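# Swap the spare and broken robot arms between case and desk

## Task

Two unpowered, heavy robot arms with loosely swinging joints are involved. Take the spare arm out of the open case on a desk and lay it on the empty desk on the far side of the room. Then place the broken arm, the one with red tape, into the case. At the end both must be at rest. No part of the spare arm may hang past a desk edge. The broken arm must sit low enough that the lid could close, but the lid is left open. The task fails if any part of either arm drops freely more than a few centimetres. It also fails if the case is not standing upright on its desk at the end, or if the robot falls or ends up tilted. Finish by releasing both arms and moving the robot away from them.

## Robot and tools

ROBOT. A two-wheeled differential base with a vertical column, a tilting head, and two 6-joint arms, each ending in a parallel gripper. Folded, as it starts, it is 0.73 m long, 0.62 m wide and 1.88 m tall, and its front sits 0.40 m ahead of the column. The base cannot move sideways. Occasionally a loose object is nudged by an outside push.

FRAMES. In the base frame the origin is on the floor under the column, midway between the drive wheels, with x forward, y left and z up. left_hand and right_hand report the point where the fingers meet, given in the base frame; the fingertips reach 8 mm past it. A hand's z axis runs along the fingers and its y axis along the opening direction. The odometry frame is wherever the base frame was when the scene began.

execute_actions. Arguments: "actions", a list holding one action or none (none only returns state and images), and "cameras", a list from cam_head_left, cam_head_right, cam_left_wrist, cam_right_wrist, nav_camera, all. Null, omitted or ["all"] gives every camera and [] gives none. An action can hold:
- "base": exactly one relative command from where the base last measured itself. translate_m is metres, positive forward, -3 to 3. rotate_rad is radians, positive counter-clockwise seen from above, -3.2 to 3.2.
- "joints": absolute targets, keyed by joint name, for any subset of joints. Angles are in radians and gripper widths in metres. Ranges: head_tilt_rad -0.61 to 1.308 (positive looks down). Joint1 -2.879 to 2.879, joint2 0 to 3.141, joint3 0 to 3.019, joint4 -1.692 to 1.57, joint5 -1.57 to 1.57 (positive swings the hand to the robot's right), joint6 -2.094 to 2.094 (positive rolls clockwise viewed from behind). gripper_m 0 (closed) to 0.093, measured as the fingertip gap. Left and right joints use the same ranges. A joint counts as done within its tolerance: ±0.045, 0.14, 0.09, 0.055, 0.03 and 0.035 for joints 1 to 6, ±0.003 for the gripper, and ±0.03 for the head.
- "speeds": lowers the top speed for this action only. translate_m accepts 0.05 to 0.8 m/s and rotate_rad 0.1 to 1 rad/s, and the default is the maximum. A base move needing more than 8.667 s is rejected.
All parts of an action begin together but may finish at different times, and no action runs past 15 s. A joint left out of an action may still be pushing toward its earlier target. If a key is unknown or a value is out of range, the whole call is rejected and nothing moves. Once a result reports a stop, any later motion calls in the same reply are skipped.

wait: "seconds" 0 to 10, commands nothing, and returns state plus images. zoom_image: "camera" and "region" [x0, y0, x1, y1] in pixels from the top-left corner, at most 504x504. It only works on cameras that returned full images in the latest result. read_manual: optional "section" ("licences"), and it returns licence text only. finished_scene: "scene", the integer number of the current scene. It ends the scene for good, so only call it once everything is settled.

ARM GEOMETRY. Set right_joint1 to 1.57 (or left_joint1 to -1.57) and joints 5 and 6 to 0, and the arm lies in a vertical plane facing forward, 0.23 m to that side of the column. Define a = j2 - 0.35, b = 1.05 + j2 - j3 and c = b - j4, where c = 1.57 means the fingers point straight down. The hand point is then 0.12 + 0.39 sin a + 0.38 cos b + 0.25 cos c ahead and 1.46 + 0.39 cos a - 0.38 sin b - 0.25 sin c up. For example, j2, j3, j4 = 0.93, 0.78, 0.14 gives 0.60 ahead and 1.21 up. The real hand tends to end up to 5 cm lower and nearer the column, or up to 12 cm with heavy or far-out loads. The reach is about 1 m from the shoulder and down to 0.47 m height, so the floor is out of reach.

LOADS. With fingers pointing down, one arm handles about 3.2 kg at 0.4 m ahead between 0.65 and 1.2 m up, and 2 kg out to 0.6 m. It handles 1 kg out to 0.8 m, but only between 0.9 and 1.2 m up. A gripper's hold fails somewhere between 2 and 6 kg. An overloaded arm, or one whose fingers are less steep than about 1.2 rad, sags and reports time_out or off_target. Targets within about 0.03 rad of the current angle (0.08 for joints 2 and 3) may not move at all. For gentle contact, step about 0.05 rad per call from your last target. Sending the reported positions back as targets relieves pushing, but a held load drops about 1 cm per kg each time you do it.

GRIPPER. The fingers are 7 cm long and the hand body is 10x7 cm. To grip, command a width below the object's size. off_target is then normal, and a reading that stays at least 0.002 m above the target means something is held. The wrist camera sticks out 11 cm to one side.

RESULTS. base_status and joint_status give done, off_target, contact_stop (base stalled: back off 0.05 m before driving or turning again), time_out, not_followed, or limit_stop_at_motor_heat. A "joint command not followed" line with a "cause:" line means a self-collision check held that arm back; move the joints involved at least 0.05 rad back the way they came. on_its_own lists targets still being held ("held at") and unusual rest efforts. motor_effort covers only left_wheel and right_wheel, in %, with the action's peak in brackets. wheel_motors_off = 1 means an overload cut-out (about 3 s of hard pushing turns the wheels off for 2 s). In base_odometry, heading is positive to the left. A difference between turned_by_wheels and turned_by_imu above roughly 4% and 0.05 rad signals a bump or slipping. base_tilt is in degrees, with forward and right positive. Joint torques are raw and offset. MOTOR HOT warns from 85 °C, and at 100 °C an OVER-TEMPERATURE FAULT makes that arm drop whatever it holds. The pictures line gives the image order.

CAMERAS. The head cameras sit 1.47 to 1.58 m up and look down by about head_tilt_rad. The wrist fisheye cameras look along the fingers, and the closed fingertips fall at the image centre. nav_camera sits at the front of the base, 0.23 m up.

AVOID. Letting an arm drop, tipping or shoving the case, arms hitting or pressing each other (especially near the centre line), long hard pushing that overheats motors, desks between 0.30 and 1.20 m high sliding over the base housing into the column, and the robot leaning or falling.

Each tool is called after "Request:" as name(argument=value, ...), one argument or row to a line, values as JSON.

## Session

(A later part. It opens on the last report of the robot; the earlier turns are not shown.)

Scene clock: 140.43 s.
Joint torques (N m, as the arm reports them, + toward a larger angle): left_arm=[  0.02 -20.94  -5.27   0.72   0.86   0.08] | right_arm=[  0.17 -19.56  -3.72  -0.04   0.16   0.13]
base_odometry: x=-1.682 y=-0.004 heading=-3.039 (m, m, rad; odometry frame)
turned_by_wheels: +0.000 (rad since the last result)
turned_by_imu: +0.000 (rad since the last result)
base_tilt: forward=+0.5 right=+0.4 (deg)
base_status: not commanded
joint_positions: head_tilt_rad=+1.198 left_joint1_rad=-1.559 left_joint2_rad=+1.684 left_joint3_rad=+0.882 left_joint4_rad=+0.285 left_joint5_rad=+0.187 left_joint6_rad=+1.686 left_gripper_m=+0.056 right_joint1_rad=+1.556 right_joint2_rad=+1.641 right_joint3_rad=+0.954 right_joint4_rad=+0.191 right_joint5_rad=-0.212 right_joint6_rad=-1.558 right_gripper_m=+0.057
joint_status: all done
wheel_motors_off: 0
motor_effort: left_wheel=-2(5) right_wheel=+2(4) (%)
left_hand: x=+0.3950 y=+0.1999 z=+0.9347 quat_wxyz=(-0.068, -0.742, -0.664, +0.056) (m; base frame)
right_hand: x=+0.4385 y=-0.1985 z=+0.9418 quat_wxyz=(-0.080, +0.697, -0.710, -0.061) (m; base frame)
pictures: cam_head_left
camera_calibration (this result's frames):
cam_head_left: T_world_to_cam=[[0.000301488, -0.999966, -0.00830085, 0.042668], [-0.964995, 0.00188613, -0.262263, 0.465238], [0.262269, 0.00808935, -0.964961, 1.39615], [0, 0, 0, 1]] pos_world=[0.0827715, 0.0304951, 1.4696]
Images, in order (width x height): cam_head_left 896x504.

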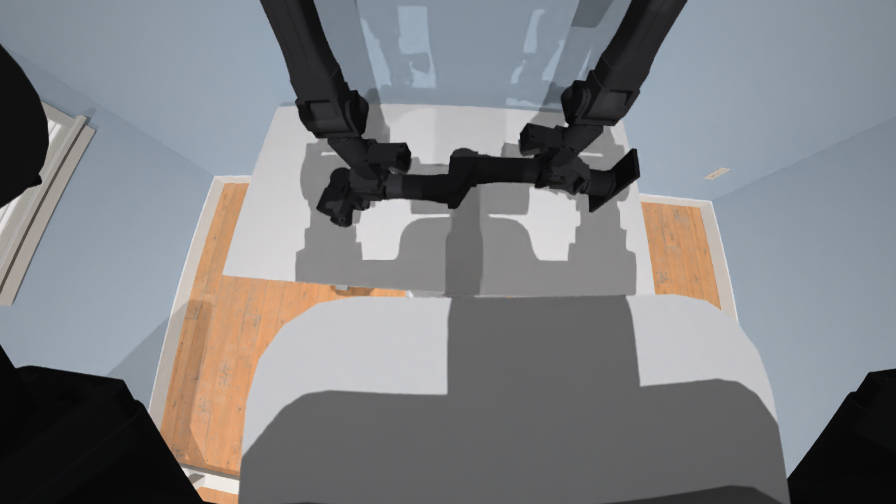

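Request:
execute_actions(
  actions=[
    {"joints":{"left_joint2_rad":1.64,"left_joint3_rad":0.88,"left_joint4_rad":0.32,"right_joint2_rad":1.63,"right_joint3_rad":0.97,"right_joint4_rad":0.19}},
  ],
  cameras=[],
)

Request:
execute_actions(
  actions=[
    {"joints":{"left_joint2_rad":1.69,"left_joint3_rad":0.92,"left_joint4_rad":0.33,"right_joint2_rad":1.68,"right_joint3_rad":1.01,"right_joint4_rad":0.2}},
  ],
  cameras=["cam_head_left"],
)

Scene clock: 145.00 s.
Joint torques (N m, as the arm reports them, + toward a larger angle): left_arm=[  0.2  -20.13  -5.08   1.01   0.82   0.09] | right_arm=[ -0.55 -19.36  -3.98  -0.19   0.19   0.17]
base_odometry: x=-1.682 y=-0.004 heading=-3.039 (m, m, rad; odometry frame)
turned_by_wheels: +0.000 (rad since the last result)
turned_by_imu: -0.001 (rad since the last result)
base_tilt: forward=+0.5 right=+0.3 (deg)
base_status: not commanded
joint_positions: head_tilt_rad=+1.198 left_joint1_rad=-1.559 left_joint2_rad=+1.740 left_joint3_rad=+0.920 left_joint4_rad=+0.297 left_joint5_rad=+0.187 left_joint6_rad=+1.685 left_gripper_m=+0.056 right_joint1_rad=+1.556 right_joint2_rad=+1.698 right_joint3_rad=+0.996 right_joint4_rad=+0.200 right_joint5_rad=-0.212 right_joint6_rad=-1.560 right_gripper_m=+0.057
joint_status: all done
wheel_motors_off: 0
motor_effort: left_wheel=-2(2) right_wheel=+3(3) (%)
left_hand: x=+0.3914 y=+0.1998 z=+0.9155 quat_wxyz=(-0.066, -0.741, -0.665, +0.058) (m; base frame)
right_hand: x=+0.4373 y=-0.1987 z=+0.9216 quat_wxyz=(-0.078, +0.698, -0.709, -0.063) (m; base frame)
pictures: none
No camera images: the call's "cameras" was empty. Leave "cameras" out to get every camera's image.

Scene clock: 145.77 s.
Joint torques (N m, as the arm reports them, + toward a larger angle): left_arm=[  0.23 -18.67  -4.2    1.17   0.81   0.08] | right_arm=[ -0.47 -20.06  -4.64   0.13   0.18   0.1 ]
base_odometry: x=-1.682 y=-0.004 heading=-3.039 (m, m, rad; odometry frame)
turned_by_wheels: +0.000 (rad since the last result)
turned_by_imu: +0.000 (rad since the last result)
base_tilt: forward=+0.5 right=+0.4 (deg)
base_status: not commanded
joint_positions: head_tilt_rad=+1.198 left_joint1_rad=-1.559 left_joint2_rad=+1.769 left_joint3_rad=+0.947 left_joint4_rad=+0.304 left_joint5_rad=+0.187 left_joint6_rad=+1.690 left_gripper_m=+0.056 right_joint1_rad=+1.556 right_joint2_rad=+1.749 right_joint3_rad=+1.041 right_joint4_rad=+0.211 right_joint5_rad=-0.212 right_joint6_rad=-1.558 right_gripper_m=+0.057
joint_status: all done
wheel_motors_off: 0
motor_effort: left_wheel=-2(5) right_wheel=+1(3) (%)
left_hand: x=+0.3938 y=+0.1999 z=+0.9048 quat_wxyz=(-0.068, -0.743, -0.663, +0.056) (m; base frame)
right_hand: x=+0.4393 y=-0.1990 z=+0.9026 quat_wxyz=(-0.079, +0.697, -0.710, -0.062) (m; base frame)
pictures: cam_head_left
camera_calibration (this result's frames):
cam_head_left: T_world_to_cam=[[0.00030149, -0.999966, -0.00830085, 0.042668], [-0.964995, 0.00188613, -0.262263, 0.465238], [0.262269, 0.00808935, -0.964961, 1.39615], [0, 0, 0, 1]] pos_world=[0.0827715, 0.0304951, 1.4696]
Images, in order (width x height): cam_head_left 896x504.

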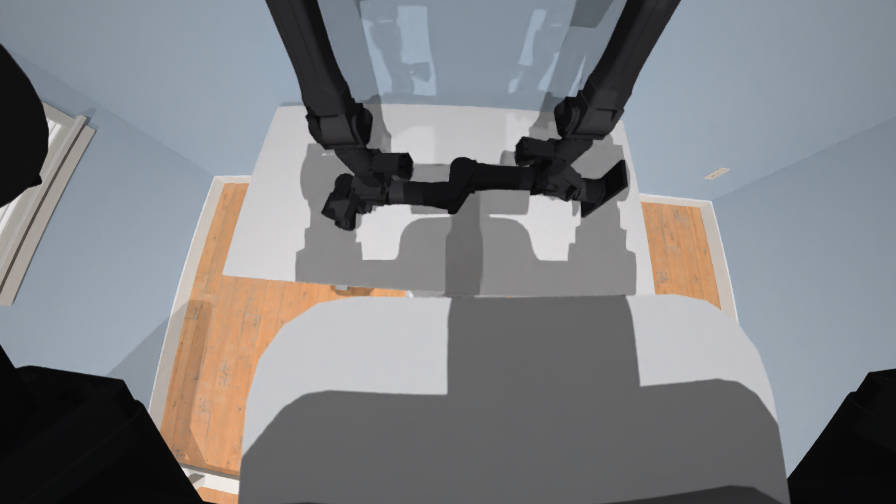

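Touching. Drag by turning right.

Request:
execute_actions(
  actions=[
    {"base":{"rotate_rad":-0.12},"speeds":{"rotate_rad":0.1},"joints":{"left_joint2_rad":1.71,"left_joint3_rad":0.935}},
  ],
  cameras=[],
)

Request:
execute_actions(
  actions=[
    {"base":{"rotate_rad":-0.06},"speeds":{"rotate_rad":0.1},"joints":{"left_joint2_rad":1.76,"left_joint3_rad":0.975,"right_joint2_rad":1.74,"right_joint3_rad":1.055}},
  ],
  cameras=["cam_head_left"],
)

Request:
zoom_image(
  camera="cam_head_left",
  region=[280,120,680,300],
)

Scene clock: 150.23 s.
Joint torques (N m, as the arm reports them, + toward a larger angle): left_arm=[  0.08 -18.18  -3.71   1.19   0.73   0.13] | right_arm=[ -0.84 -19.76  -4.58  -0.07   0.     0.14]
base_odometry: x=-1.682 y=-0.004 heading=+3.126 (m, m, rad; odometry frame)
turned_by_wheels: -0.118 (rad since the last result)
turned_by_imu: -0.118 (rad since the last result)
base_tilt: forward=+0.5 right=+0.4 (deg)
base_status: done
joint_positions: head_tilt_rad=+1.198 left_joint1_rad=-1.560 left_joint2_rad=+1.782 left_joint3_rad=+0.956 left_joint4_rad=+0.304 left_joint5_rad=+0.189 left_joint6_rad=+1.686 left_gripper_m=+0.056 right_joint1_rad=+1.558 right_joint2_rad=+1.751 right_joint3_rad=+1.041 right_joint4_rad=+0.211 right_joint5_rad=-0.206 right_joint6_rad=-1.559 right_gripper_m=+0.057
joint_status: all done
wheel_motors_off: 0
motor_effort: left_wheel=+2(45) right_wheel=+1(48) (%)
left_hand: x=+0.3917 y=+0.1993 z=+0.9001 quat_wxyz=(-0.068, -0.742, -0.664, +0.059) (m; base frame)
right_hand: x=+0.4382 y=-0.1990 z=+0.9018 quat_wxyz=(-0.077, +0.698, -0.709, -0.061) (m; base frame)
pictures: none
No camera images: the call's "cameras" was empty. Leave "cameras" out to get every camera's image.

Scene clock: 151.37 s.
Joint torques (N m, as the arm reports them, + toward a larger angle): left_arm=[  0.37 -16.85  -3.25   1.18   0.63   0.04] | right_arm=[  0.15 -19.67  -5.72  -0.38  -0.03   0.09]
base_odometry: x=-1.683 y=-0.004 heading=+3.068 (m, m, rad; odometry frame)
turned_by_wheels: -0.058 (rad since the last result)
turned_by_imu: -0.058 (rad since the last result)
base_tilt: forward=+0.5 right=+0.4 (deg)
base_status: done
joint_positions: head_tilt_rad=+1.198 left_joint1_rad=-1.565 left_joint2_rad=+1.816 left_joint3_rad=+0.988 left_joint4_rad=+0.304 left_joint5_rad=+0.191 left_joint6_rad=+1.691 left_gripper_m=+0.056 right_joint1_rad=+1.553 right_joint2_rad=+1.812 right_joint3_rad=+1.095 right_joint4_rad=+0.217 right_joint5_rad=-0.204 right_joint6_rad=-1.557 right_gripper_m=+0.057
joint_status: all done
wheel_motors_off: 0
motor_effort: left_wheel=+2(33) right_wheel=+0(56) (%)
left_hand: x=+0.3920 y=+0.1959 z=+0.8877 quat_wxyz=(-0.069, -0.744, -0.662, +0.062) (m; base frame)
right_hand: x=+0.4389 y=-0.2030 z=+0.8788 quat_wxyz=(-0.075, +0.697, -0.711, -0.058) (m; base frame)
pictures: cam_head_left
camera_calibration (this result's frames):
cam_head_left: T_world_to_cam=[[0.00030149, -0.999966, -0.00830085, 0.042668], [-0.964995, 0.00188613, -0.262263, 0.465238], [0.262269, 0.00808935, -0.964961, 1.39615], [0, 0, 0, 1]] pos_world=[0.0827715, 0.0304951, 1.4696]
Images, in order (width x height): cam_head_left 896x504.

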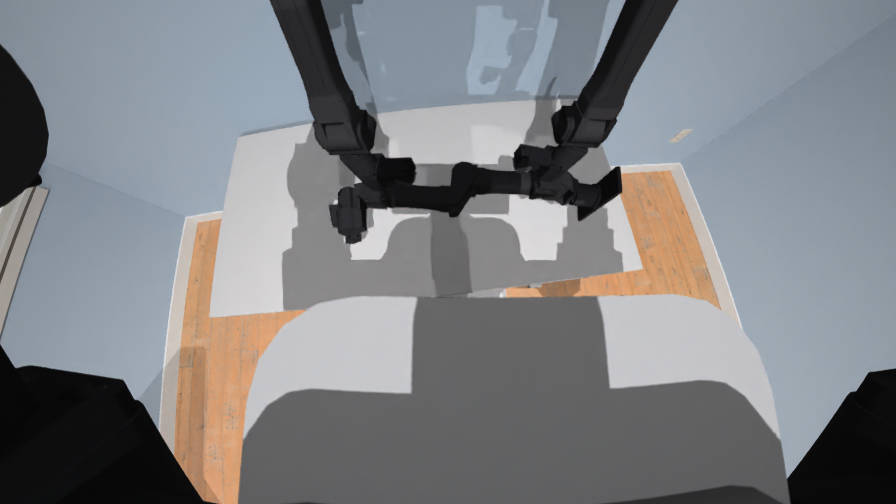

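Region (280, 120, 680, 300) of cam_head_left's 896x504 image, scaled by 1.260, with more detail than that image has; it fills the top 227 rows of this view, and the rest is white.

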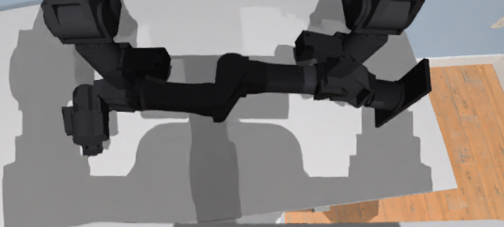

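Tilting out. Continue down.

Request:
execute_actions(
  actions=[
    {"base":{"rotate_rad":-0.05},"speeds":{"rotate_rad":0.1},"joints":{"left_joint2_rad":1.81,"left_joint3_rad":1.02,"right_joint2_rad":1.78,"right_joint3_rad":1.09}},
  ],
  cameras=[],
)

Request:
execute_actions(
  actions=[
    {"base":{"translate_m":0.03},"speeds":{"translate_m":0.05},"joints":{"left_joint2_rad":1.87,"left_joint3_rad":1.07,"right_joint2_rad":1.83,"right_joint3_rad":1.135}},
  ],
  cameras=["cam_head_left"],
)

Request:
zoom_image(
  camera="cam_head_left",
  region=[280,120,680,300],
)

Scene clock: 156.60 s.
Joint torques (N m, as the arm reports them, + toward a larger angle): left_arm=[  0.36 -17.75  -4.13   0.99   0.49   0.07] | right_arm=[ -0.15 -19.39  -5.81  -0.35  -0.21   0.13]
base_odometry: x=-1.683 y=-0.004 heading=+3.020 (m, m, rad; odometry frame)
turned_by_wheels: -0.048 (rad since the last result)
turned_by_imu: -0.048 (rad since the last result)
base_tilt: forward=+0.5 right=+0.3 (deg)
base_status: done
joint_positions: head_tilt_rad=+1.198 left_joint1_rad=-1.567 left_joint2_rad=+1.878 left_joint3_rad=+1.045 left_joint4_rad=+0.309 left_joint5_rad=+0.195 left_joint6_rad=+1.688 left_gripper_m=+0.056 right_joint1_rad=+1.551 right_joint2_rad=+1.851 right_joint3_rad=+1.129 right_joint4_rad=+0.221 right_joint5_rad=-0.200 right_joint6_rad=-1.556 right_gripper_m=+0.057
joint_status: all done
wheel_motors_off: 0
motor_effort: left_wheel=+1(25) right_wheel=-2(52) (%)
left_hand: x=+0.3922 y=+0.1939 z=+0.8647 quat_wxyz=(-0.071, -0.743, -0.662, +0.063) (m; base frame)
right_hand: x=+0.4379 y=-0.2052 z=+0.8642 quat_wxyz=(-0.072, +0.696, -0.712, -0.057) (m; base frame)
pictures: none
No camera images: the call's "cameras" was empty. Leave "cameras" out to get every camera's image.

Scene clock: 157.93 s.
Joint torques (N m, as the arm reports them, + toward a larger angle): left_arm=[  0.7  -18.52  -4.56   0.74   0.39   0.09] | right_arm=[  0.24 -20.46  -5.95  -0.4   -0.25   0.17]
base_odometry: x=-1.713 y=-0.001 heading=+3.020 (m, m, rad; odometry frame)
turned_by_wheels: +0.000 (rad since the last result)
turned_by_imu: -0.001 (rad since the last result)
base_tilt: forward=+0.5 right=+0.4 (deg)
base_status: done
joint_positions: head_tilt_rad=+1.199 left_joint1_rad=-1.567 left_joint2_rad=+1.944 left_joint3_rad=+1.101 left_joint4_rad=+0.315 left_joint5_rad=+0.197 left_joint6_rad=+1.684 left_gripper_m=+0.056 right_joint1_rad=+1.551 right_joint2_rad=+1.905 right_joint3_rad=+1.176 right_joint4_rad=+0.222 right_joint5_rad=-0.200 right_joint6_rad=-1.559 right_gripper_m=+0.057
joint_status: all done
wheel_motors_off: 0
motor_effort: left_wheel=+2(47) right_wheel=+1(44) (%)
left_hand: x=+0.3875 y=+0.1936 z=+0.8406 quat_wxyz=(-0.071, -0.742, -0.664, +0.066) (m; base frame)
right_hand: x=+0.4345 y=-0.2053 z=+0.8439 quat_wxyz=(-0.070, +0.697, -0.711, -0.059) (m; base frame)
pictures: cam_head_left
camera_calibration (this result's frames):
cam_head_left: T_world_to_cam=[[0.000299849, -0.999966, -0.00830091, 0.0426682], [-0.965046, 0.00188613, -0.262072, 0.464947], [0.262079, 0.00808935, -0.965013, 1.39624], [0, 0, 0, 1]] pos_world=[0.0827576, 0.0304951, 1.4696]
Images, in order (width x height): cam_head_left 896x504.

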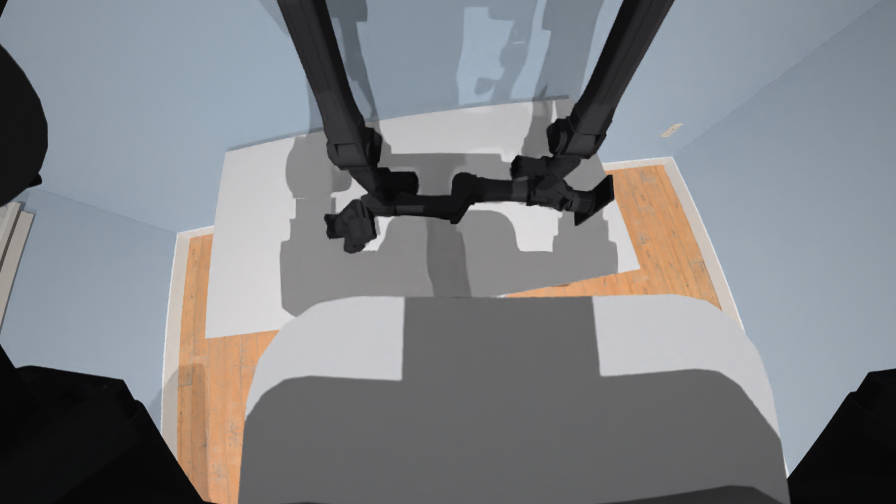

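Region (280, 120, 680, 300) of cam_head_left's 896x504 image, scaled by 1.260, with more detail than that image has; it fills the top 227 rows of this view, and the rest is white.

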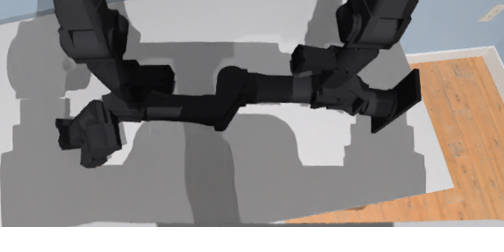

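Request:
execute_actions(
  actions=[
    {"joints":{"left_joint2_rad":1.93,"left_joint3_rad":1.125,"right_joint2_rad":1.88,"right_joint3_rad":1.185}},
  ],
  cameras=[],
)

Request:
execute_actions(
  actions=[
    {"joints":{"left_joint2_rad":1.99,"left_joint3_rad":1.185,"right_joint2_rad":1.93,"right_joint3_rad":1.235}},
  ],
  cameras=[],
)

Request:
execute_actions(
  actions=[
    {"joints":{"left_joint2_rad":2.05,"left_joint3_rad":1.24,"right_joint2_rad":1.98,"right_joint3_rad":1.275}},
  ],
  cameras=["cam_head_left"],
)

Scene clock: 162.47 s.
Joint torques (N m, as the arm reports them, + toward a larger angle): left_arm=[  1.   -17.7   -4.73   0.75   0.3    0.11] | right_arm=[  0.63 -19.81  -5.85  -0.5   -0.21   0.07]
base_odometry: x=-1.713 y=-0.001 heading=+3.020 (m, m, rad; odometry frame)
turned_by_wheels: +0.000 (rad since the last result)
turned_by_imu: -0.001 (rad since the last result)
base_tilt: forward=+0.6 right=+0.4 (deg)
base_status: not commanded
joint_positions: head_tilt_rad=+1.199 left_joint1_rad=-1.567 left_joint2_rad=+1.996 left_joint3_rad=+1.159 left_joint4_rad=+0.315 left_joint5_rad=+0.199 left_joint6_rad=+1.684 left_gripper_m=+0.056 right_joint1_rad=+1.551 right_joint2_rad=+1.952 right_joint3_rad=+1.225 right_joint4_rad=+0.224 right_joint5_rad=-0.199 right_joint6_rad=-1.558 right_gripper_m=+0.057
joint_status: all done
wheel_motors_off: 0
motor_effort: left_wheel=+3(3) right_wheel=+3(4) (%)
left_hand: x=+0.3903 y=+0.1933 z=+0.8198 quat_wxyz=(-0.074, -0.742, -0.664, +0.064) (m; base frame)
right_hand: x=+0.4369 y=-0.2057 z=+0.8258 quat_wxyz=(-0.072, +0.697, -0.711, -0.057) (m; base frame)
pictures: none
No camera images: the call's "cameras" was empty. Leave "cameras" out to get every camera's image.

Scene clock: 163.23 s.
Joint torques (N m, as the arm reports them, + toward a larger angle): left_arm=[  0.82 -15.63  -3.05   0.68   0.46   0.04] | right_arm=[ -0.1  -19.26  -6.23  -0.38  -0.24   0.13]
base_odometry: x=-1.713 y=-0.001 heading=+3.020 (m, m, rad; odometry frame)
turned_by_wheels: +0.000 (rad since the last result)
turned_by_imu: +0.000 (rad since the last result)
base_tilt: forward=+0.5 right=+0.4 (deg)
base_status: not commanded
joint_positions: head_tilt_rad=+1.199 left_joint1_rad=-1.570 left_joint2_rad=+2.025 left_joint3_rad=+1.196 left_joint4_rad=+0.315 left_joint5_rad=+0.196 left_joint6_rad=+1.691 left_gripper_m=+0.056 right_joint1_rad=+1.548 right_joint2_rad=+2.000 right_joint3_rad=+1.279 right_joint4_rad=+0.225 right_joint5_rad=-0.199 right_joint6_rad=-1.554 right_gripper_m=+0.057
joint_status: all done
wheel_motors_off: 0
motor_effort: left_wheel=+4(5) right_wheel=+3(3) (%)
left_hand: x=+0.3938 y=+0.1915 z=+0.8078 quat_wxyz=(-0.076, -0.745, -0.660, +0.061) (m; base frame)
right_hand: x=+0.4393 y=-0.2081 z=+0.8068 quat_wxyz=(-0.073, +0.695, -0.713, -0.054) (m; base frame)
pictures: none
No camera images: the call's "cameras" was empty. Leave "cameras" out to get every camera's image.

Scene clock: 163.97 s.
Joint torques (N m, as the arm reports them, + toward a larger angle): left_arm=[  0.82 -16.08  -4.45   0.69   0.13   0.11] | right_arm=[ -0.41 -17.45  -5.25  -0.35  -0.43   0.09]
base_odometry: x=-1.713 y=-0.001 heading=+3.020 (m, m, rad; odometry frame)
turned_by_wheels: +0.000 (rad since the last result)
turned_by_imu: +0.000 (rad since the last result)
base_tilt: forward=+0.4 right=+0.4 (deg)
base_status: not commanded
joint_positions: head_tilt_rad=+1.199 left_joint1_rad=-1.571 left_joint2_rad=+2.097 left_joint3_rad=+1.270 left_joint4_rad=+0.316 left_joint5_rad=+0.203 left_joint6_rad=+1.683 left_gripper_m=+0.056 right_joint1_rad=+1.548 right_joint2_rad=+2.032 right_joint3_rad=+1.311 right_joint4_rad=+0.226 right_joint5_rad=-0.195 right_joint6_rad=-1.556 right_gripper_m=+0.057
joint_status: all done
wheel_motors_off: 0
motor_effort: left_wheel=+4(4) right_wheel=+4(3) (%)
left_hand: x=+0.3915 y=+0.1894 z=+0.7805 quat_wxyz=(-0.080, -0.742, -0.662, +0.063) (m; base frame)
right_hand: x=+0.4383 y=-0.2093 z=+0.7946 quat_wxyz=(-0.072, +0.696, -0.712, -0.052) (m; base frame)
pictures: cam_head_left
camera_calibration (this result's frames):
cam_head_left: T_world_to_cam=[[0.00029985, -0.999966, -0.00830091, 0.0426682], [-0.965046, 0.00188613, -0.262072, 0.464947], [0.262079, 0.00808935, -0.965013, 1.39624], [0, 0, 0, 1]] pos_world=[0.0827576, 0.0304951, 1.4696]
Images, in order (width x height): cam_head_left 896x504.

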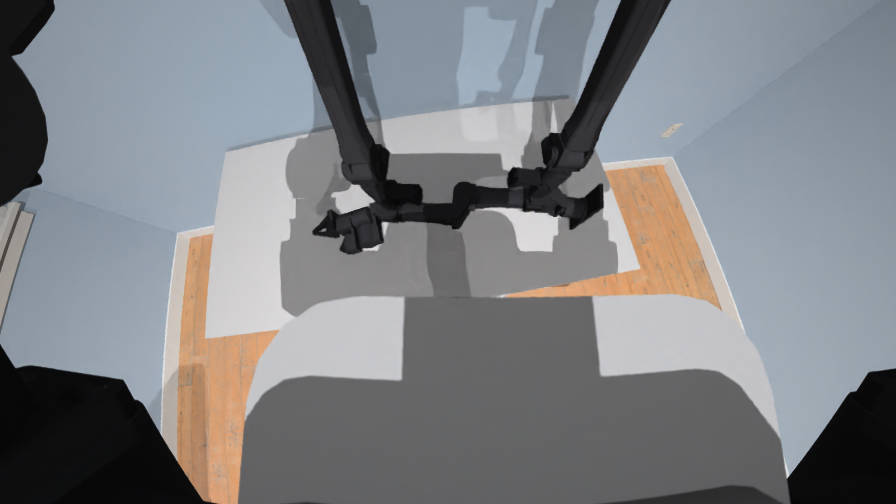

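Request:
execute_actions(
  actions=[
    {"joints":{"left_joint2_rad":2.11,"left_joint3_rad":1.28,"right_joint2_rad":2.04,"right_joint3_rad":1.31}},
  ],
  cameras=[],
)

Request:
execute_actions(
  actions=[
    {"joints":{"left_joint2_rad":2.14,"left_joint3_rad":1.3,"right_joint2_rad":2.06,"right_joint3_rad":1.325}},
  ],
  cameras=[],
)

Scene clock: 168.33 s.
Joint torques (N m, as the arm reports them, + toward a larger angle): left_arm=[  0.46 -14.17  -4.22   0.67   0.11   0.19] | right_arm=[ -0.03 -14.44  -2.87  -0.33  -0.4    0.13]
base_odometry: x=-1.713 y=-0.001 heading=+3.020 (m, m, rad; odometry frame)
turned_by_wheels: +0.000 (rad since the last result)
turned_by_imu: -0.001 (rad since the last result)
base_tilt: forward=+0.5 right=+0.4 (deg)
base_status: not commanded
joint_positions: head_tilt_rad=+1.199 left_joint1_rad=-1.570 left_joint2_rad=+2.134 left_joint3_rad=+1.308 left_joint4_rad=+0.318 left_joint5_rad=+0.203 left_joint6_rad=+1.676 left_gripper_m=+0.056 right_joint1_rad=+1.551 right_joint2_rad=+2.043 right_joint3_rad=+1.322 right_joint4_rad=+0.223 right_joint5_rad=-0.196 right_joint6_rad=-1.557 right_gripper_m=+0.057
joint_status: all done
wheel_motors_off: 0
motor_effort: left_wheel=+5(3) right_wheel=+3(2) (%)
left_hand: x=+0.3890 y=+0.1902 z=+0.7663 quat_wxyz=(-0.080, -0.740, -0.665, +0.062) (m; base frame)
right_hand: x=+0.4372 y=-0.2072 z=+0.7904 quat_wxyz=(-0.072, +0.697, -0.712, -0.054) (m; base frame)
pictures: none
No camera images: the call's "cameras" was empty. Leave "cameras" out to get every camera's image.

Scene clock: 168.83 s.
Joint torques (N m, as the arm reports them, + toward a larger angle): left_arm=[  0.55 -11.59  -2.86   0.61   0.12   0.18] | right_arm=[  0.36 -12.87  -1.91  -0.26  -0.38   0.2 ]
base_odometry: x=-1.713 y=-0.001 heading=+3.020 (m, m, rad; odometry frame)
turned_by_wheels: +0.000 (rad since the last result)
turned_by_imu: +0.000 (rad since the last result)
base_tilt: forward=+0.5 right=+0.4 (deg)
base_status: not commanded
joint_positions: head_tilt_rad=+1.199 left_joint1_rad=-1.570 left_joint2_rad=+2.135 left_joint3_rad=+1.308 left_joint4_rad=+0.318 left_joint5_rad=+0.203 left_joint6_rad=+1.676 left_gripper_m=+0.056 right_joint1_rad=+1.551 right_joint2_rad=+2.044 right_joint3_rad=+1.324 right_joint4_rad=+0.220 right_joint5_rad=-0.196 right_joint6_rad=-1.557 right_gripper_m=+0.057
joint_status: all done
wheel_motors_off: 0
motor_effort: left_wheel=+5(4) right_wheel=+2(1) (%)
left_hand: x=+0.3890 y=+0.1902 z=+0.7662 quat_wxyz=(-0.080, -0.740, -0.665, +0.062) (m; base frame)
right_hand: x=+0.4374 y=-0.2072 z=+0.7900 quat_wxyz=(-0.071, +0.697, -0.712, -0.055) (m; base frame)
pictures: none
No camera images: the call's "cameras" was empty. Leave "cameras" out to get every camera's image.

Request:
execute_actions(
  actions=[
    {"joints":{"left_gripper_m":0.093,"right_gripper_m":0.093}},
  ],
  cameras=[],
)

Request:
execute_actions(
  actions=[
    {"joints":{"left_joint2_rad":2.04,"left_joint3_rad":1.23,"right_joint2_rad":1.96,"right_joint3_rad":1.255}},
  ],
  cameras=[],
)

Request:
execute_actions(
  actions=[
    {"joints":{"left_joint2_rad":1.95,"left_joint3_rad":1.14,"right_joint2_rad":1.87,"right_joint3_rad":1.17}},
  ],
  cameras=[],
)

Request:
execute_actions(
  actions=[
    {"joints":{"left_joint2_rad":1.4,"left_joint3_rad":0.7,"left_joint4_rad":0.18,"left_joint6_rad":1.57,"right_joint2_rad":1.4,"right_joint3_rad":0.82,"right_joint4_rad":0.06}},
  ],
  cameras=["cam_head_left"],
)

Request:
execute_actions(
  actions=[
    {"base":{"translate_m":-1.65},"joints":{"head_tilt_rad":1.0}},
  ],
  cameras=[],
)

Request:
execute_actions(
  actions=[
    {"base":{"rotate_rad":1.73}},
  ],
  cameras=["cam_head_left"],
)

Scene clock: 178.27 s.
Joint torques (N m, as the arm reports them, + toward a larger angle): left_arm=[  0.84 -11.68  -2.86   0.66   0.16   0.15] | right_arm=[  0.81 -12.82  -1.75   0.07  -0.34   0.07]
base_odometry: x=-1.713 y=-0.001 heading=+3.020 (m, m, rad; odometry frame)
turned_by_wheels: +0.000 (rad since the last result)
turned_by_imu: -0.001 (rad since the last result)
base_tilt: forward=+0.5 right=+0.4 (deg)
base_status: not commanded
joint_positions: head_tilt_rad=+1.199 left_joint1_rad=-1.569 left_joint2_rad=+2.135 left_joint3_rad=+1.308 left_joint4_rad=+0.318 left_joint5_rad=+0.202 left_joint6_rad=+1.681 left_gripper_m=+0.093 right_joint1_rad=+1.551 right_joint2_rad=+2.044 right_joint3_rad=+1.325 right_joint4_rad=+0.209 right_joint5_rad=-0.198 right_joint6_rad=-1.557 right_gripper_m=+0.093
joint_status: all done
wheel_motors_off: 0
motor_effort: left_wheel=+4(3) right_wheel=+4(4) (%)
left_hand: x=+0.3890 y=+0.1916 z=+0.7661 quat_wxyz=(-0.079, -0.741, -0.664, +0.061) (m; base frame)
right_hand: x=+0.4351 y=-0.2068 z=+0.7900 quat_wxyz=(-0.069, +0.696, -0.712, -0.059) (m; base frame)
pictures: none
No camera images: the call's "cameras" was empty. Leave "cameras" out to get every camera's image.

Scene clock: 179.20 s.
Joint torques (N m, as the arm reports them, + toward a larger angle): left_arm=[  0.65 -12.25  -2.23   0.72   0.19   0.13] | right_arm=[  0.68 -14.53  -1.94   0.22  -0.33   0.14]
base_odometry: x=-1.713 y=-0.001 heading=+3.020 (m, m, rad; odometry frame)
turned_by_wheels: +0.000 (rad since the last result)
turned_by_imu: +0.000 (rad since the last result)
base_tilt: forward=+0.5 right=+0.3 (deg)
base_status: not commanded
joint_positions: head_tilt_rad=+1.199 left_joint1_rad=-1.569 left_joint2_rad=+2.039 left_joint3_rad=+1.231 left_joint4_rad=+0.318 left_joint5_rad=+0.201 left_joint6_rad=+1.682 left_gripper_m=+0.093 right_joint1_rad=+1.551 right_joint2_rad=+1.962 right_joint3_rad=+1.258 right_joint4_rad=+0.206 right_joint5_rad=-0.198 right_joint6_rad=-1.558 right_gripper_m=+0.093
joint_status: all done
wheel_motors_off: 0
motor_effort: left_wheel=+4(5) right_wheel=+4(2) (%)
left_hand: x=+0.4068 y=+0.1916 z=+0.8005 quat_wxyz=(-0.085, -0.742, -0.662, +0.054) (m; base frame)
right_hand: x=+0.4465 y=-0.2064 z=+0.8204 quat_wxyz=(-0.073, +0.697, -0.711, -0.055) (m; base frame)
pictures: none
No camera images: the call's "cameras" was empty. Leave "cameras" out to get every camera's image.

Scene clock: 179.97 s.
Joint torques (N m, as the arm reports them, + toward a larger angle): left_arm=[  0.14 -12.53  -2.36   0.7    0.19   0.12] | right_arm=[ -0.02 -14.86  -1.92   0.26  -0.25   0.12]
base_odometry: x=-1.713 y=-0.001 heading=+3.020 (m, m, rad; odometry frame)
turned_by_wheels: +0.000 (rad since the last result)
turned_by_imu: +0.000 (rad since the last result)
base_tilt: forward=+0.5 right=+0.3 (deg)
base_status: not commanded
joint_positions: head_tilt_rad=+1.199 left_joint1_rad=-1.569 left_joint2_rad=+1.952 left_joint3_rad=+1.144 left_joint4_rad=+0.318 left_joint5_rad=+0.201 left_joint6_rad=+1.682 left_gripper_m=+0.093 right_joint1_rad=+1.551 right_joint2_rad=+1.877 right_joint3_rad=+1.172 right_joint4_rad=+0.204 right_joint5_rad=-0.198 right_joint6_rad=-1.558 right_gripper_m=+0.093
joint_status: all done
wheel_motors_off: 0
motor_effort: left_wheel=+3(4) right_wheel=+3(2) (%)
left_hand: x=+0.4092 y=+0.1916 z=+0.8339 quat_wxyz=(-0.085, -0.742, -0.662, +0.054) (m; base frame)
right_hand: x=+0.4454 y=-0.2058 z=+0.8530 quat_wxyz=(-0.072, +0.697, -0.711, -0.056) (m; base frame)
pictures: none
No camera images: the call's "cameras" was empty. Leave "cameras" out to get every camera's image.

Scene clock: 181.17 s.
Joint torques (N m, as the arm reports them, + toward a larger angle): left_arm=[  0.56 -10.66  -1.9   -0.17   0.19  -0.01] | right_arm=[ -0.23 -11.64  -0.43   0.48  -0.26   0.1 ]
base_odometry: x=-1.713 y=-0.001 heading=+3.020 (m, m, rad; odometry frame)
turned_by_wheels: +0.000 (rad since the last result)
turned_by_imu: +0.000 (rad since the last result)
base_tilt: forward=+0.5 right=+0.4 (deg)
base_status: not commanded
joint_positions: head_tilt_rad=+1.199 left_joint1_rad=-1.569 left_joint2_rad=+1.394 left_joint3_rad=+0.710 left_joint4_rad=+0.191 left_joint5_rad=+0.201 left_joint6_rad=+1.577 left_gripper_m=+0.093 right_joint1_rad=+1.551 right_joint2_rad=+1.383 right_joint3_rad=+0.823 right_joint4_rad=+0.060 right_joint5_rad=-0.198 right_joint6_rad=-1.558 right_gripper_m=+0.093
joint_status: all done
wheel_motors_off: 0
motor_effort: left_wheel=+4(6) right_wheel=+3(3) (%)
left_hand: x=+0.4039 y=+0.1912 z=+1.0290 quat_wxyz=(-0.082, -0.706, -0.701, +0.059) (m; base frame)
right_hand: x=+0.4471 y=-0.2027 z=+1.0274 quat_wxyz=(-0.072, +0.697, -0.711, -0.056) (m; base frame)
pictures: cam_head_left
camera_calibration (this result's frames):
cam_head_left: T_world_to_cam=[[0.000299851, -0.999966, -0.00830091, 0.0426682], [-0.965046, 0.00188613, -0.262072, 0.464948], [0.262079, 0.00808935, -0.965013, 1.39624], [0, 0, 0, 1]] pos_world=[0.0827576, 0.0304951, 1.4696]
Images, in order (width x height): cam_head_left 896x504.

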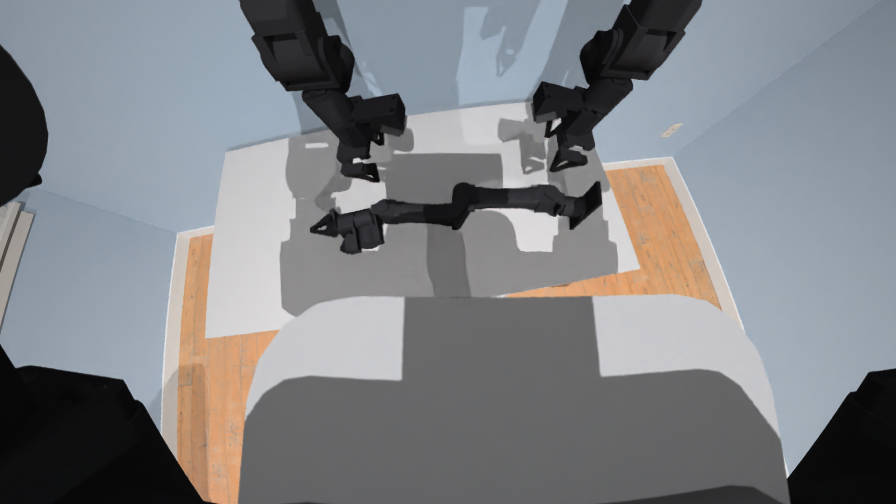

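Scene clock: 185.17 s.
Joint torques (N m, as the arm reports them, + toward a larger angle): left_arm=[  0.46 -10.67  -1.57  -0.12   0.19  -0.01] | right_arm=[  0.36 -11.82  -0.26   0.2   -0.26   0.15]
base_odometry: x=-0.075 y=-0.201 heading=+3.020 (m, m, rad; odometry frame)
turned_by_wheels: +0.000 (rad since the last result)
turned_by_imu: +0.002 (rad since the last result)
base_tilt: forward=+0.5 right=+0.4 (deg)
base_status: done
joint_positions: head_tilt_rad=+1.013 left_joint1_rad=-1.568 left_joint2_rad=+1.394 left_joint3_rad=+0.702 left_joint4_rad=+0.191 left_joint5_rad=+0.201 left_joint6_rad=+1.577 left_gripper_m=+0.093 right_joint1_rad=+1.551 right_joint2_rad=+1.387 right_joint3_rad=+0.819 right_joint4_rad=+0.060 right_joint5_rad=-0.198 right_joint6_rad=-1.558 right_gripper_m=+0.093
joint_status: all done
wheel_motors_off: 0
motor_effort: left_wheel=+1(43) right_wheel=+2(65) (%)
left_hand: x=+0.3987 y=+0.1918 z=+1.0295 quat_wxyz=(-0.078, -0.706, -0.701, +0.062) (m; base frame)
right_hand: x=+0.4429 y=-0.2027 z=+1.0263 quat_wxyz=(-0.069, +0.697, -0.712, -0.058) (m; base frame)
pictures: none
No camera images: the call's "cameras" was empty. Leave "cameras" out to get every camera's image.

Scene clock: 188.77 s.
Joint torques (N m, as the arm reports them, + toward a larger angle): left_arm=[  0.17 -10.61  -1.42  -0.22   0.22  -0.02] | right_arm=[ -0.26 -11.99  -0.49   0.32  -0.26   0.16]
base_odometry: x=-0.075 y=-0.201 heading=-1.537 (m, m, rad; odometry frame)
turned_by_wheels: +1.727 (rad since the last result)
turned_by_imu: +1.733 (rad since the last result)
base_tilt: forward=+0.5 right=+0.3 (deg)
base_status: done
joint_positions: head_tilt_rad=+1.013 left_joint1_rad=-1.562 left_joint2_rad=+1.394 left_joint3_rad=+0.702 left_joint4_rad=+0.191 left_joint5_rad=+0.201 left_joint6_rad=+1.577 left_gripper_m=+0.093 right_joint1_rad=+1.551 right_joint2_rad=+1.387 right_joint3_rad=+0.822 right_joint4_rad=+0.060 right_joint5_rad=-0.198 right_joint6_rad=-1.558 right_gripper_m=+0.093
joint_status: not commanded
wheel_motors_off: 0
motor_effort: left_wheel=-9(31) right_wheel=+8(52) (%)
left_hand: x=+0.3988 y=+0.1949 z=+1.0293 quat_wxyz=(-0.077, -0.705, -0.702, +0.060) (m; base frame)
right_hand: x=+0.4450 y=-0.2027 z=+1.0262 quat_wxyz=(-0.071, +0.697, -0.712, -0.057) (m; base frame)
pictures: cam_head_left
camera_calibration (this result's frames):
cam_head_left: T_world_to_cam=[[0.00182883, -0.999966, -0.0081025, 0.0422862], [-0.899986, 0.00188613, -0.435914, 0.729411], [0.435914, 0.00808935, -0.899952, 1.28736], [0, 0, 0, 1]] pos_world=[0.0952052, 0.0304951, 1.47686]
Images, in order (width x height): cam_head_left 896x504.

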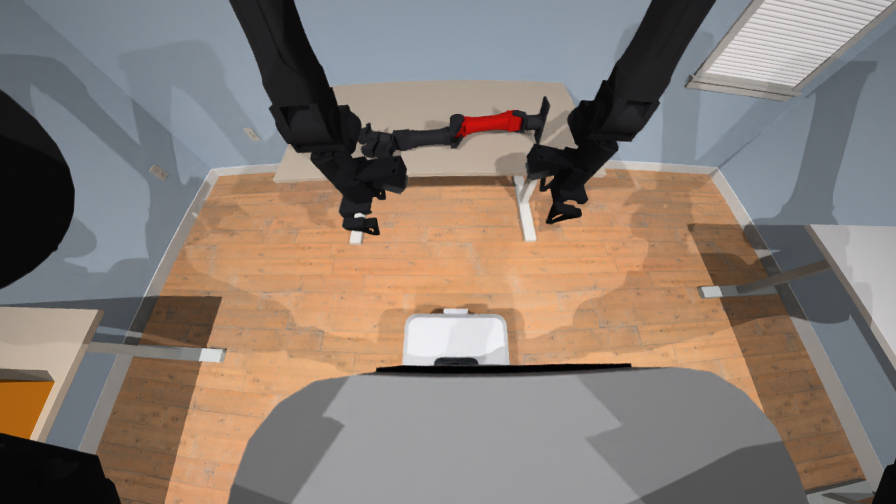

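Request:
execute_actions(
  actions=[
    {"base":{"rotate_rad":0.07}},
  ],
  cameras=[],
)

Request:
execute_actions(
  actions=[
    {"base":{"translate_m":0.61},"joints":{"head_tilt_rad":1.2}},
  ],
  cameras=[],
)

Request:
execute_actions(
  actions=[
    {"base":{"rotate_rad":-0.17},"joints":{"left_joint2_rad":1.79,"left_joint3_rad":0.945,"left_joint4_rad":0.34,"right_joint2_rad":1.74,"right_joint3_rad":1.01,"right_joint4_rad":0.23}},
  ],
  cameras=["cam_head_left","cam_left_wrist","cam_right_wrist"],
)

Scene clock: 195.77 s.
Joint torques (N m, as the arm reports them, + toward a larger angle): left_arm=[  0.05 -10.63  -1.47  -0.19   0.22  -0.01] | right_arm=[  0.19 -12.21  -0.45   0.43  -0.32   0.17]
base_odometry: x=-0.075 y=-0.201 heading=-1.470 (m, m, rad; odometry frame)
turned_by_wheels: +0.067 (rad since the last result)
turned_by_imu: +0.066 (rad since the last result)
base_tilt: forward=+0.5 right=+0.3 (deg)
base_status: done
joint_positions: head_tilt_rad=+1.013 left_joint1_rad=-1.562 left_joint2_rad=+1.394 left_joint3_rad=+0.702 left_joint4_rad=+0.191 left_joint5_rad=+0.201 left_joint6_rad=+1.577 left_gripper_m=+0.093 right_joint1_rad=+1.551 right_joint2_rad=+1.387 right_joint3_rad=+0.822 right_joint4_rad=+0.060 right_joint5_rad=-0.199 right_joint6_rad=-1.558 right_gripper_m=+0.093
joint_status: not commanded
wheel_motors_off: 0
motor_effort: left_wheel=-8(28) right_wheel=+9(28) (%)
left_hand: x=+0.3988 y=+0.1951 z=+1.0293 quat_wxyz=(-0.076, -0.705, -0.702, +0.060) (m; base frame)
right_hand: x=+0.4448 y=-0.2026 z=+1.0262 quat_wxyz=(-0.071, +0.697, -0.712, -0.058) (m; base frame)
pictures: none
No camera images: the call's "cameras" was empty. Leave "cameras" out to get every camera's image.

Scene clock: 198.27 s.
Joint torques (N m, as the arm reports them, + toward a larger angle): left_arm=[  0.05 -10.7   -1.49  -0.26   0.21   0.  ] | right_arm=[  0.65 -12.43  -0.57   0.24  -0.3    0.13]
base_odometry: x=-0.013 y=-0.808 heading=-1.470 (m, m, rad; odometry frame)
turned_by_wheels: +0.000 (rad since the last result)
turned_by_imu: -0.002 (rad since the last result)
base_tilt: forward=+0.5 right=+0.4 (deg)
base_status: done
joint_positions: head_tilt_rad=+1.198 left_joint1_rad=-1.562 left_joint2_rad=+1.394 left_joint3_rad=+0.704 left_joint4_rad=+0.191 left_joint5_rad=+0.201 left_joint6_rad=+1.577 left_gripper_m=+0.093 right_joint1_rad=+1.551 right_joint2_rad=+1.388 right_joint3_rad=+0.823 right_joint4_rad=+0.060 right_joint5_rad=-0.199 right_joint6_rad=-1.558 right_gripper_m=+0.093
joint_status: all done
wheel_motors_off: 0
motor_effort: left_wheel=-1(43) right_wheel=+1(58) (%)
left_hand: x=+0.4005 y=+0.1951 z=+1.0291 quat_wxyz=(-0.077, -0.705, -0.702, +0.059) (m; base frame)
right_hand: x=+0.4452 y=-0.2026 z=+1.0259 quat_wxyz=(-0.071, +0.697, -0.712, -0.058) (m; base frame)
pictures: none
No camera images: the call's "cameras" was empty. Leave "cameras" out to get every camera's image.

Scene clock: 199.60 s.
Joint torques (N m, as the arm reports them, + toward a larger angle): left_arm=[  0.59 -12.96  -2.75   0.42   0.21   0.  ] | right_arm=[  0.04 -14.95  -2.1    0.58  -0.24   0.16]
base_odometry: x=-0.013 y=-0.808 heading=-1.638 (m, m, rad; odometry frame)
turned_by_wheels: -0.168 (rad since the last result)
turned_by_imu: -0.169 (rad since the last result)
base_tilt: forward=+0.5 right=+0.4 (deg)
base_status: done
joint_positions: head_tilt_rad=+1.198 left_joint1_rad=-1.563 left_joint2_rad=+1.802 left_joint3_rad=+0.949 left_joint4_rad=+0.335 left_joint5_rad=+0.201 left_joint6_rad=+1.577 left_gripper_m=+0.093 right_joint1_rad=+1.550 right_joint2_rad=+1.754 right_joint3_rad=+1.009 right_joint4_rad=+0.228 right_joint5_rad=-0.199 right_joint6_rad=-1.558 right_gripper_m=+0.093
joint_status: all done
wheel_motors_off: 0
motor_effort: left_wheel=+3(31) right_wheel=-2(52) (%)
left_hand: x=+0.3837 y=+0.1952 z=+0.8962 quat_wxyz=(-0.071, -0.705, -0.703, +0.066) (m; base frame)
right_hand: x=+0.4215 y=-0.2048 z=+0.9029 quat_wxyz=(-0.066, +0.696, -0.712, -0.062) (m; base frame)
pictures: cam_head_left, cam_left_wrist, cam_right_wrist
camera_calibration (this result's frames):
cam_head_left: T_world_to_cam=[[0.000302791, -0.999966, -0.00830081, 0.0426679], [-0.964954, 0.00188613, -0.262414, 0.465469], [0.262421, 0.00808935, -0.96492, 1.39608], [0, 0, 0, 1]] pos_world=[0.0827825, 0.0304951, 1.46961]
cam_left_wrist: T_world_to_cam=[[-0.999909, -0.00901556, 0.0100165, 0.371781], [-0.00373892, 0.89968, 0.436534, -0.561966], [-0.0129472, 0.436457, -0.899632, 0.853774], [0, 0, 0, 1]] pos_world=[0.380701, 0.136306, 1.00968]
cam_right_wrist: T_world_to_cam=[[0.999641, -0.0215873, 0.0158977, -0.446114], [-0.0263949, -0.896357, 0.442546, -0.572574], [0.00469667, -0.442807, -0.896605, 0.841134], [0, 0, 0, 1]] pos_world=[0.426891, -0.150401, 1.01465]
Images, in order (width x height): cam_head_left 896x504, cam_left_wrist 504x504, cam_right_wrist 504x504.

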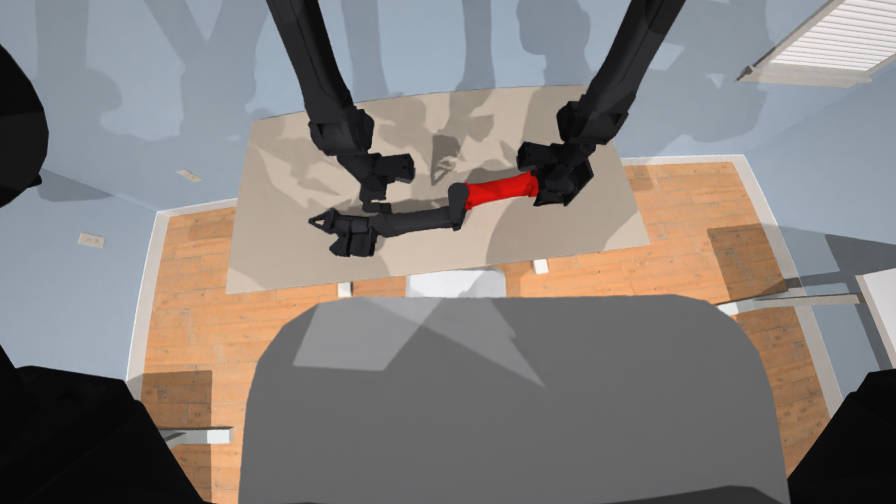

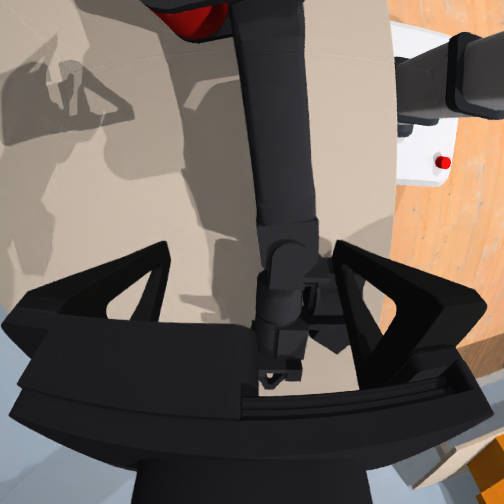

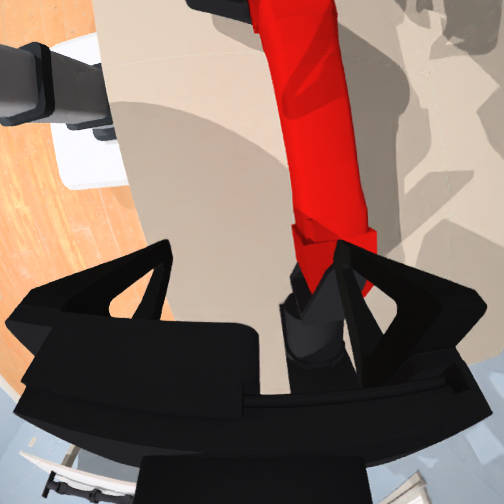

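Request:
execute_actions(
  actions=[
    {"base":{"rotate_rad":0.6},"joints":{"left_joint2_rad":1.5,"left_joint3_rad":0.74,"right_joint2_rad":1.48,"right_joint3_rad":0.83}},
  ],
  cameras=[],
)

Request:
execute_actions(
  actions=[
    {"base":{"translate_m":-0.21}},
  ],
  cameras=[],
)

Request:
execute_actions(
  actions=[
    {"base":{"rotate_rad":-0.4}},
  ],
  cameras=[],
)

Request:
execute_actions(
  actions=[
    {"base":{"translate_m":0.2},"joints":{"left_joint2_rad":1.81,"left_joint3_rad":0.965,"right_joint2_rad":1.76,"right_joint3_rad":1.03}},
  ],
  cameras=["cam_head_left","cam_left_wrist","cam_right_wrist"],
)

Scene clock: 208.00 s.
Joint torques (N m, as the arm reports them, + toward a larger angle): left_arm=[  0.02 -10.77  -2.02   0.56   0.2   -0.01] | right_arm=[  0.66 -12.33  -1.39   0.69  -0.24   0.1 ]
base_odometry: x=-0.013 y=-0.808 heading=-1.040 (m, m, rad; odometry frame)
turned_by_wheels: +0.597 (rad since the last result)
turned_by_imu: +0.597 (rad since the last result)
base_tilt: forward=+0.5 right=+0.4 (deg)
base_status: done
joint_positions: head_tilt_rad=+1.198 left_joint1_rad=-1.562 left_joint2_rad=+1.487 left_joint3_rad=+0.747 left_joint4_rad=+0.335 left_joint5_rad=+0.201 left_joint6_rad=+1.577 left_gripper_m=+0.093 right_joint1_rad=+1.550 right_joint2_rad=+1.464 right_joint3_rad=+0.835 right_joint4_rad=+0.228 right_joint5_rad=-0.199 right_joint6_rad=-1.558 right_gripper_m=+0.093
joint_status: all done
wheel_motors_off: 0
motor_effort: left_wheel=-8(51) right_wheel=+10(52) (%)
left_hand: x=+0.4202 y=+0.1955 z=+1.0024 quat_wxyz=(-0.110, -0.707, -0.698, +0.026) (m; base frame)
right_hand: x=+0.4596 y=-0.2034 z=+1.0034 quat_wxyz=(-0.107, +0.699, -0.706, -0.021) (m; base frame)
pictures: none
No camera images: the call's "cameras" was empty. Leave "cameras" out to get every camera's image.

Scene clock: 209.60 s.
Joint torques (N m, as the arm reports them, + toward a larger angle): left_arm=[ -0.23 -10.49  -1.55   0.53   0.22  -0.02] | right_arm=[  0.61 -12.38  -0.69   0.61  -0.28   0.14]
base_odometry: x=-0.119 y=-0.627 heading=-1.040 (m, m, rad; odometry frame)
turned_by_wheels: +0.001 (rad since the last result)
turned_by_imu: +0.001 (rad since the last result)
base_tilt: forward=+0.5 right=+0.3 (deg)
base_status: done
joint_positions: head_tilt_rad=+1.199 left_joint1_rad=-1.562 left_joint2_rad=+1.490 left_joint3_rad=+0.741 left_joint4_rad=+0.335 left_joint5_rad=+0.201 left_joint6_rad=+1.577 left_gripper_m=+0.093 right_joint1_rad=+1.550 right_joint2_rad=+1.468 right_joint3_rad=+0.828 right_joint4_rad=+0.228 right_joint5_rad=-0.199 right_joint6_rad=-1.558 right_gripper_m=+0.093
joint_status: not commanded
wheel_motors_off: 0
motor_effort: left_wheel=+0(60) right_wheel=+0(42) (%)
left_hand: x=+0.4152 y=+0.1954 z=+1.0019 quat_wxyz=(-0.106, -0.707, -0.698, +0.029) (m; base frame)
right_hand: x=+0.4538 y=-0.2033 z=+1.0024 quat_wxyz=(-0.103, +0.699, -0.707, -0.025) (m; base frame)
pictures: none
No camera images: the call's "cameras" was empty. Leave "cameras" out to get every camera's image.

Scene clock: 211.73 s.
Joint torques (N m, as the arm reports them, + toward a larger angle): left_arm=[  0.19 -10.63  -1.63   0.55   0.2   -0.01] | right_arm=[  1.4  -13.23  -0.74   0.59  -0.24   0.18]
base_odometry: x=-0.119 y=-0.627 heading=-1.437 (m, m, rad; odometry frame)
turned_by_wheels: -0.397 (rad since the last result)
turned_by_imu: -0.398 (rad since the last result)
base_tilt: forward=+0.5 right=+0.3 (deg)
base_status: done
joint_positions: head_tilt_rad=+1.199 left_joint1_rad=-1.562 left_joint2_rad=+1.490 left_joint3_rad=+0.741 left_joint4_rad=+0.335 left_joint5_rad=+0.201 left_joint6_rad=+1.577 left_gripper_m=+0.093 right_joint1_rad=+1.550 right_joint2_rad=+1.468 right_joint3_rad=+0.830 right_joint4_rad=+0.228 right_joint5_rad=-0.199 right_joint6_rad=-1.558 right_gripper_m=+0.093
joint_status: not commanded
wheel_motors_off: 0
motor_effort: left_wheel=+7(50) right_wheel=-6(31) (%)
left_hand: x=+0.4152 y=+0.1954 z=+1.0019 quat_wxyz=(-0.106, -0.707, -0.698, +0.029) (m; base frame)
right_hand: x=+0.4545 y=-0.2033 z=+1.0023 quat_wxyz=(-0.104, +0.699, -0.707, -0.024) (m; base frame)
pictures: none
No camera images: the call's "cameras" was empty. Leave "cameras" out to get every camera's image.

Scene clock: 213.53 s.
Joint torques (N m, as the arm reports them, + toward a larger angle): left_arm=[  0.11 -12.42  -2.67   0.41   0.21  -0.01] | right_arm=[  0.33 -14.06  -2.49   0.47  -0.23   0.11]
base_odometry: x=-0.093 y=-0.825 heading=-1.437 (m, m, rad; odometry frame)
turned_by_wheels: -0.001 (rad since the last result)
turned_by_imu: -0.001 (rad since the last result)
base_tilt: forward=+0.5 right=+0.4 (deg)
base_status: done
joint_positions: head_tilt_rad=+1.199 left_joint1_rad=-1.562 left_joint2_rad=+1.817 left_joint3_rad=+0.967 left_joint4_rad=+0.335 left_joint5_rad=+0.201 left_joint6_rad=+1.577 left_gripper_m=+0.093 right_joint1_rad=+1.550 right_joint2_rad=+1.767 right_joint3_rad=+1.035 right_joint4_rad=+0.228 right_joint5_rad=-0.199 right_joint6_rad=-1.558 right_gripper_m=+0.093
joint_status: all done
wheel_motors_off: 0
motor_effort: left_wheel=-1(60) right_wheel=+1(40) (%)
left_hand: x=+0.3864 y=+0.1962 z=+0.8902 quat_wxyz=(-0.071, -0.705, -0.703, +0.065) (m; base frame)
right_hand: x=+0.4302 y=-0.2050 z=+0.8971 quat_wxyz=(-0.071, +0.697, -0.712, -0.057) (m; base frame)
pictures: cam_head_left, cam_left_wrist, cam_right_wrist
camera_calibration (this result's frames):
cam_head_left: T_world_to_cam=[[0.000296691, -0.999966, -0.00830103, 0.0426685], [-0.965146, 0.00188613, -0.261705, 0.464387], [0.261712, 0.00808935, -0.965112, 1.39641], [0, 0, 0, 1]] pos_world=[0.0827308, 0.0304951, 1.46958]
cam_left_wrist: T_world_to_cam=[[-0.999931, -0.00976431, 0.00657105, 0.377766], [-0.00590315, 0.899092, 0.437719, -0.560368], [-0.010182, 0.43765, -0.899088, 0.846172], [0, 0, 0, 1]] pos_world=[0.383048, 0.137184, 1.00358]
cam_right_wrist: T_world_to_cam=[[0.999355, -0.0213541, 0.0288617, -0.466219], [-0.0319256, -0.896305, 0.442287, -0.567326], [0.0164242, -0.442924, -0.896409, 0.830561], [0, 0, 0, 1]] pos_world=[0.434165, -0.150578, 1.0089]
Images, in order (width x height): cam_head_left 896x504, cam_left_wrist 504x504, cam_right_wrist 504x504.

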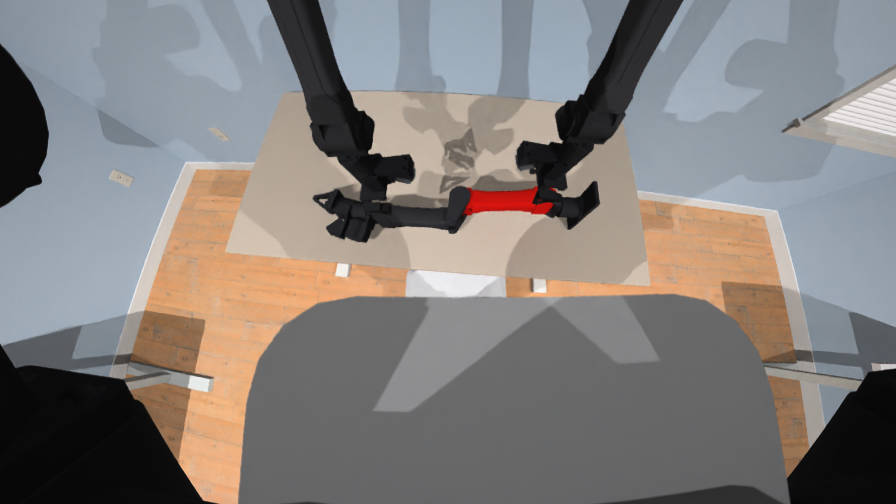

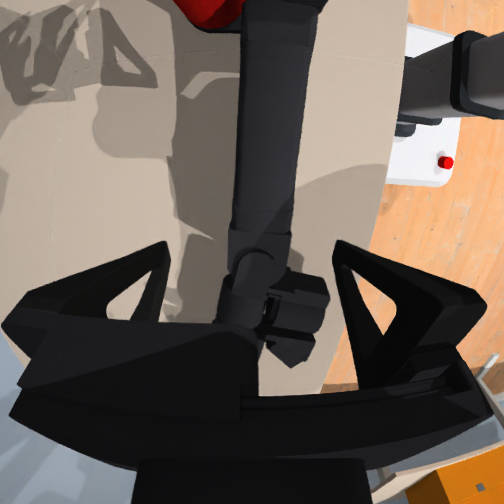

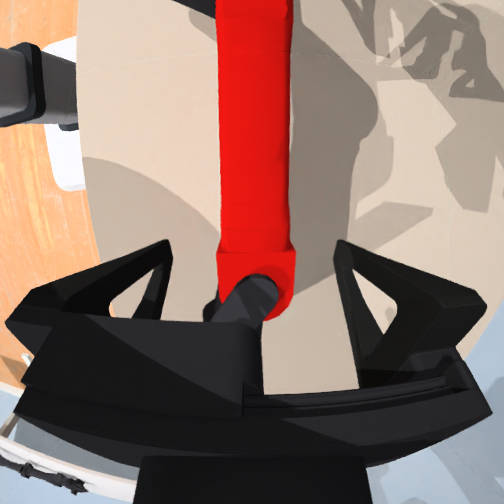

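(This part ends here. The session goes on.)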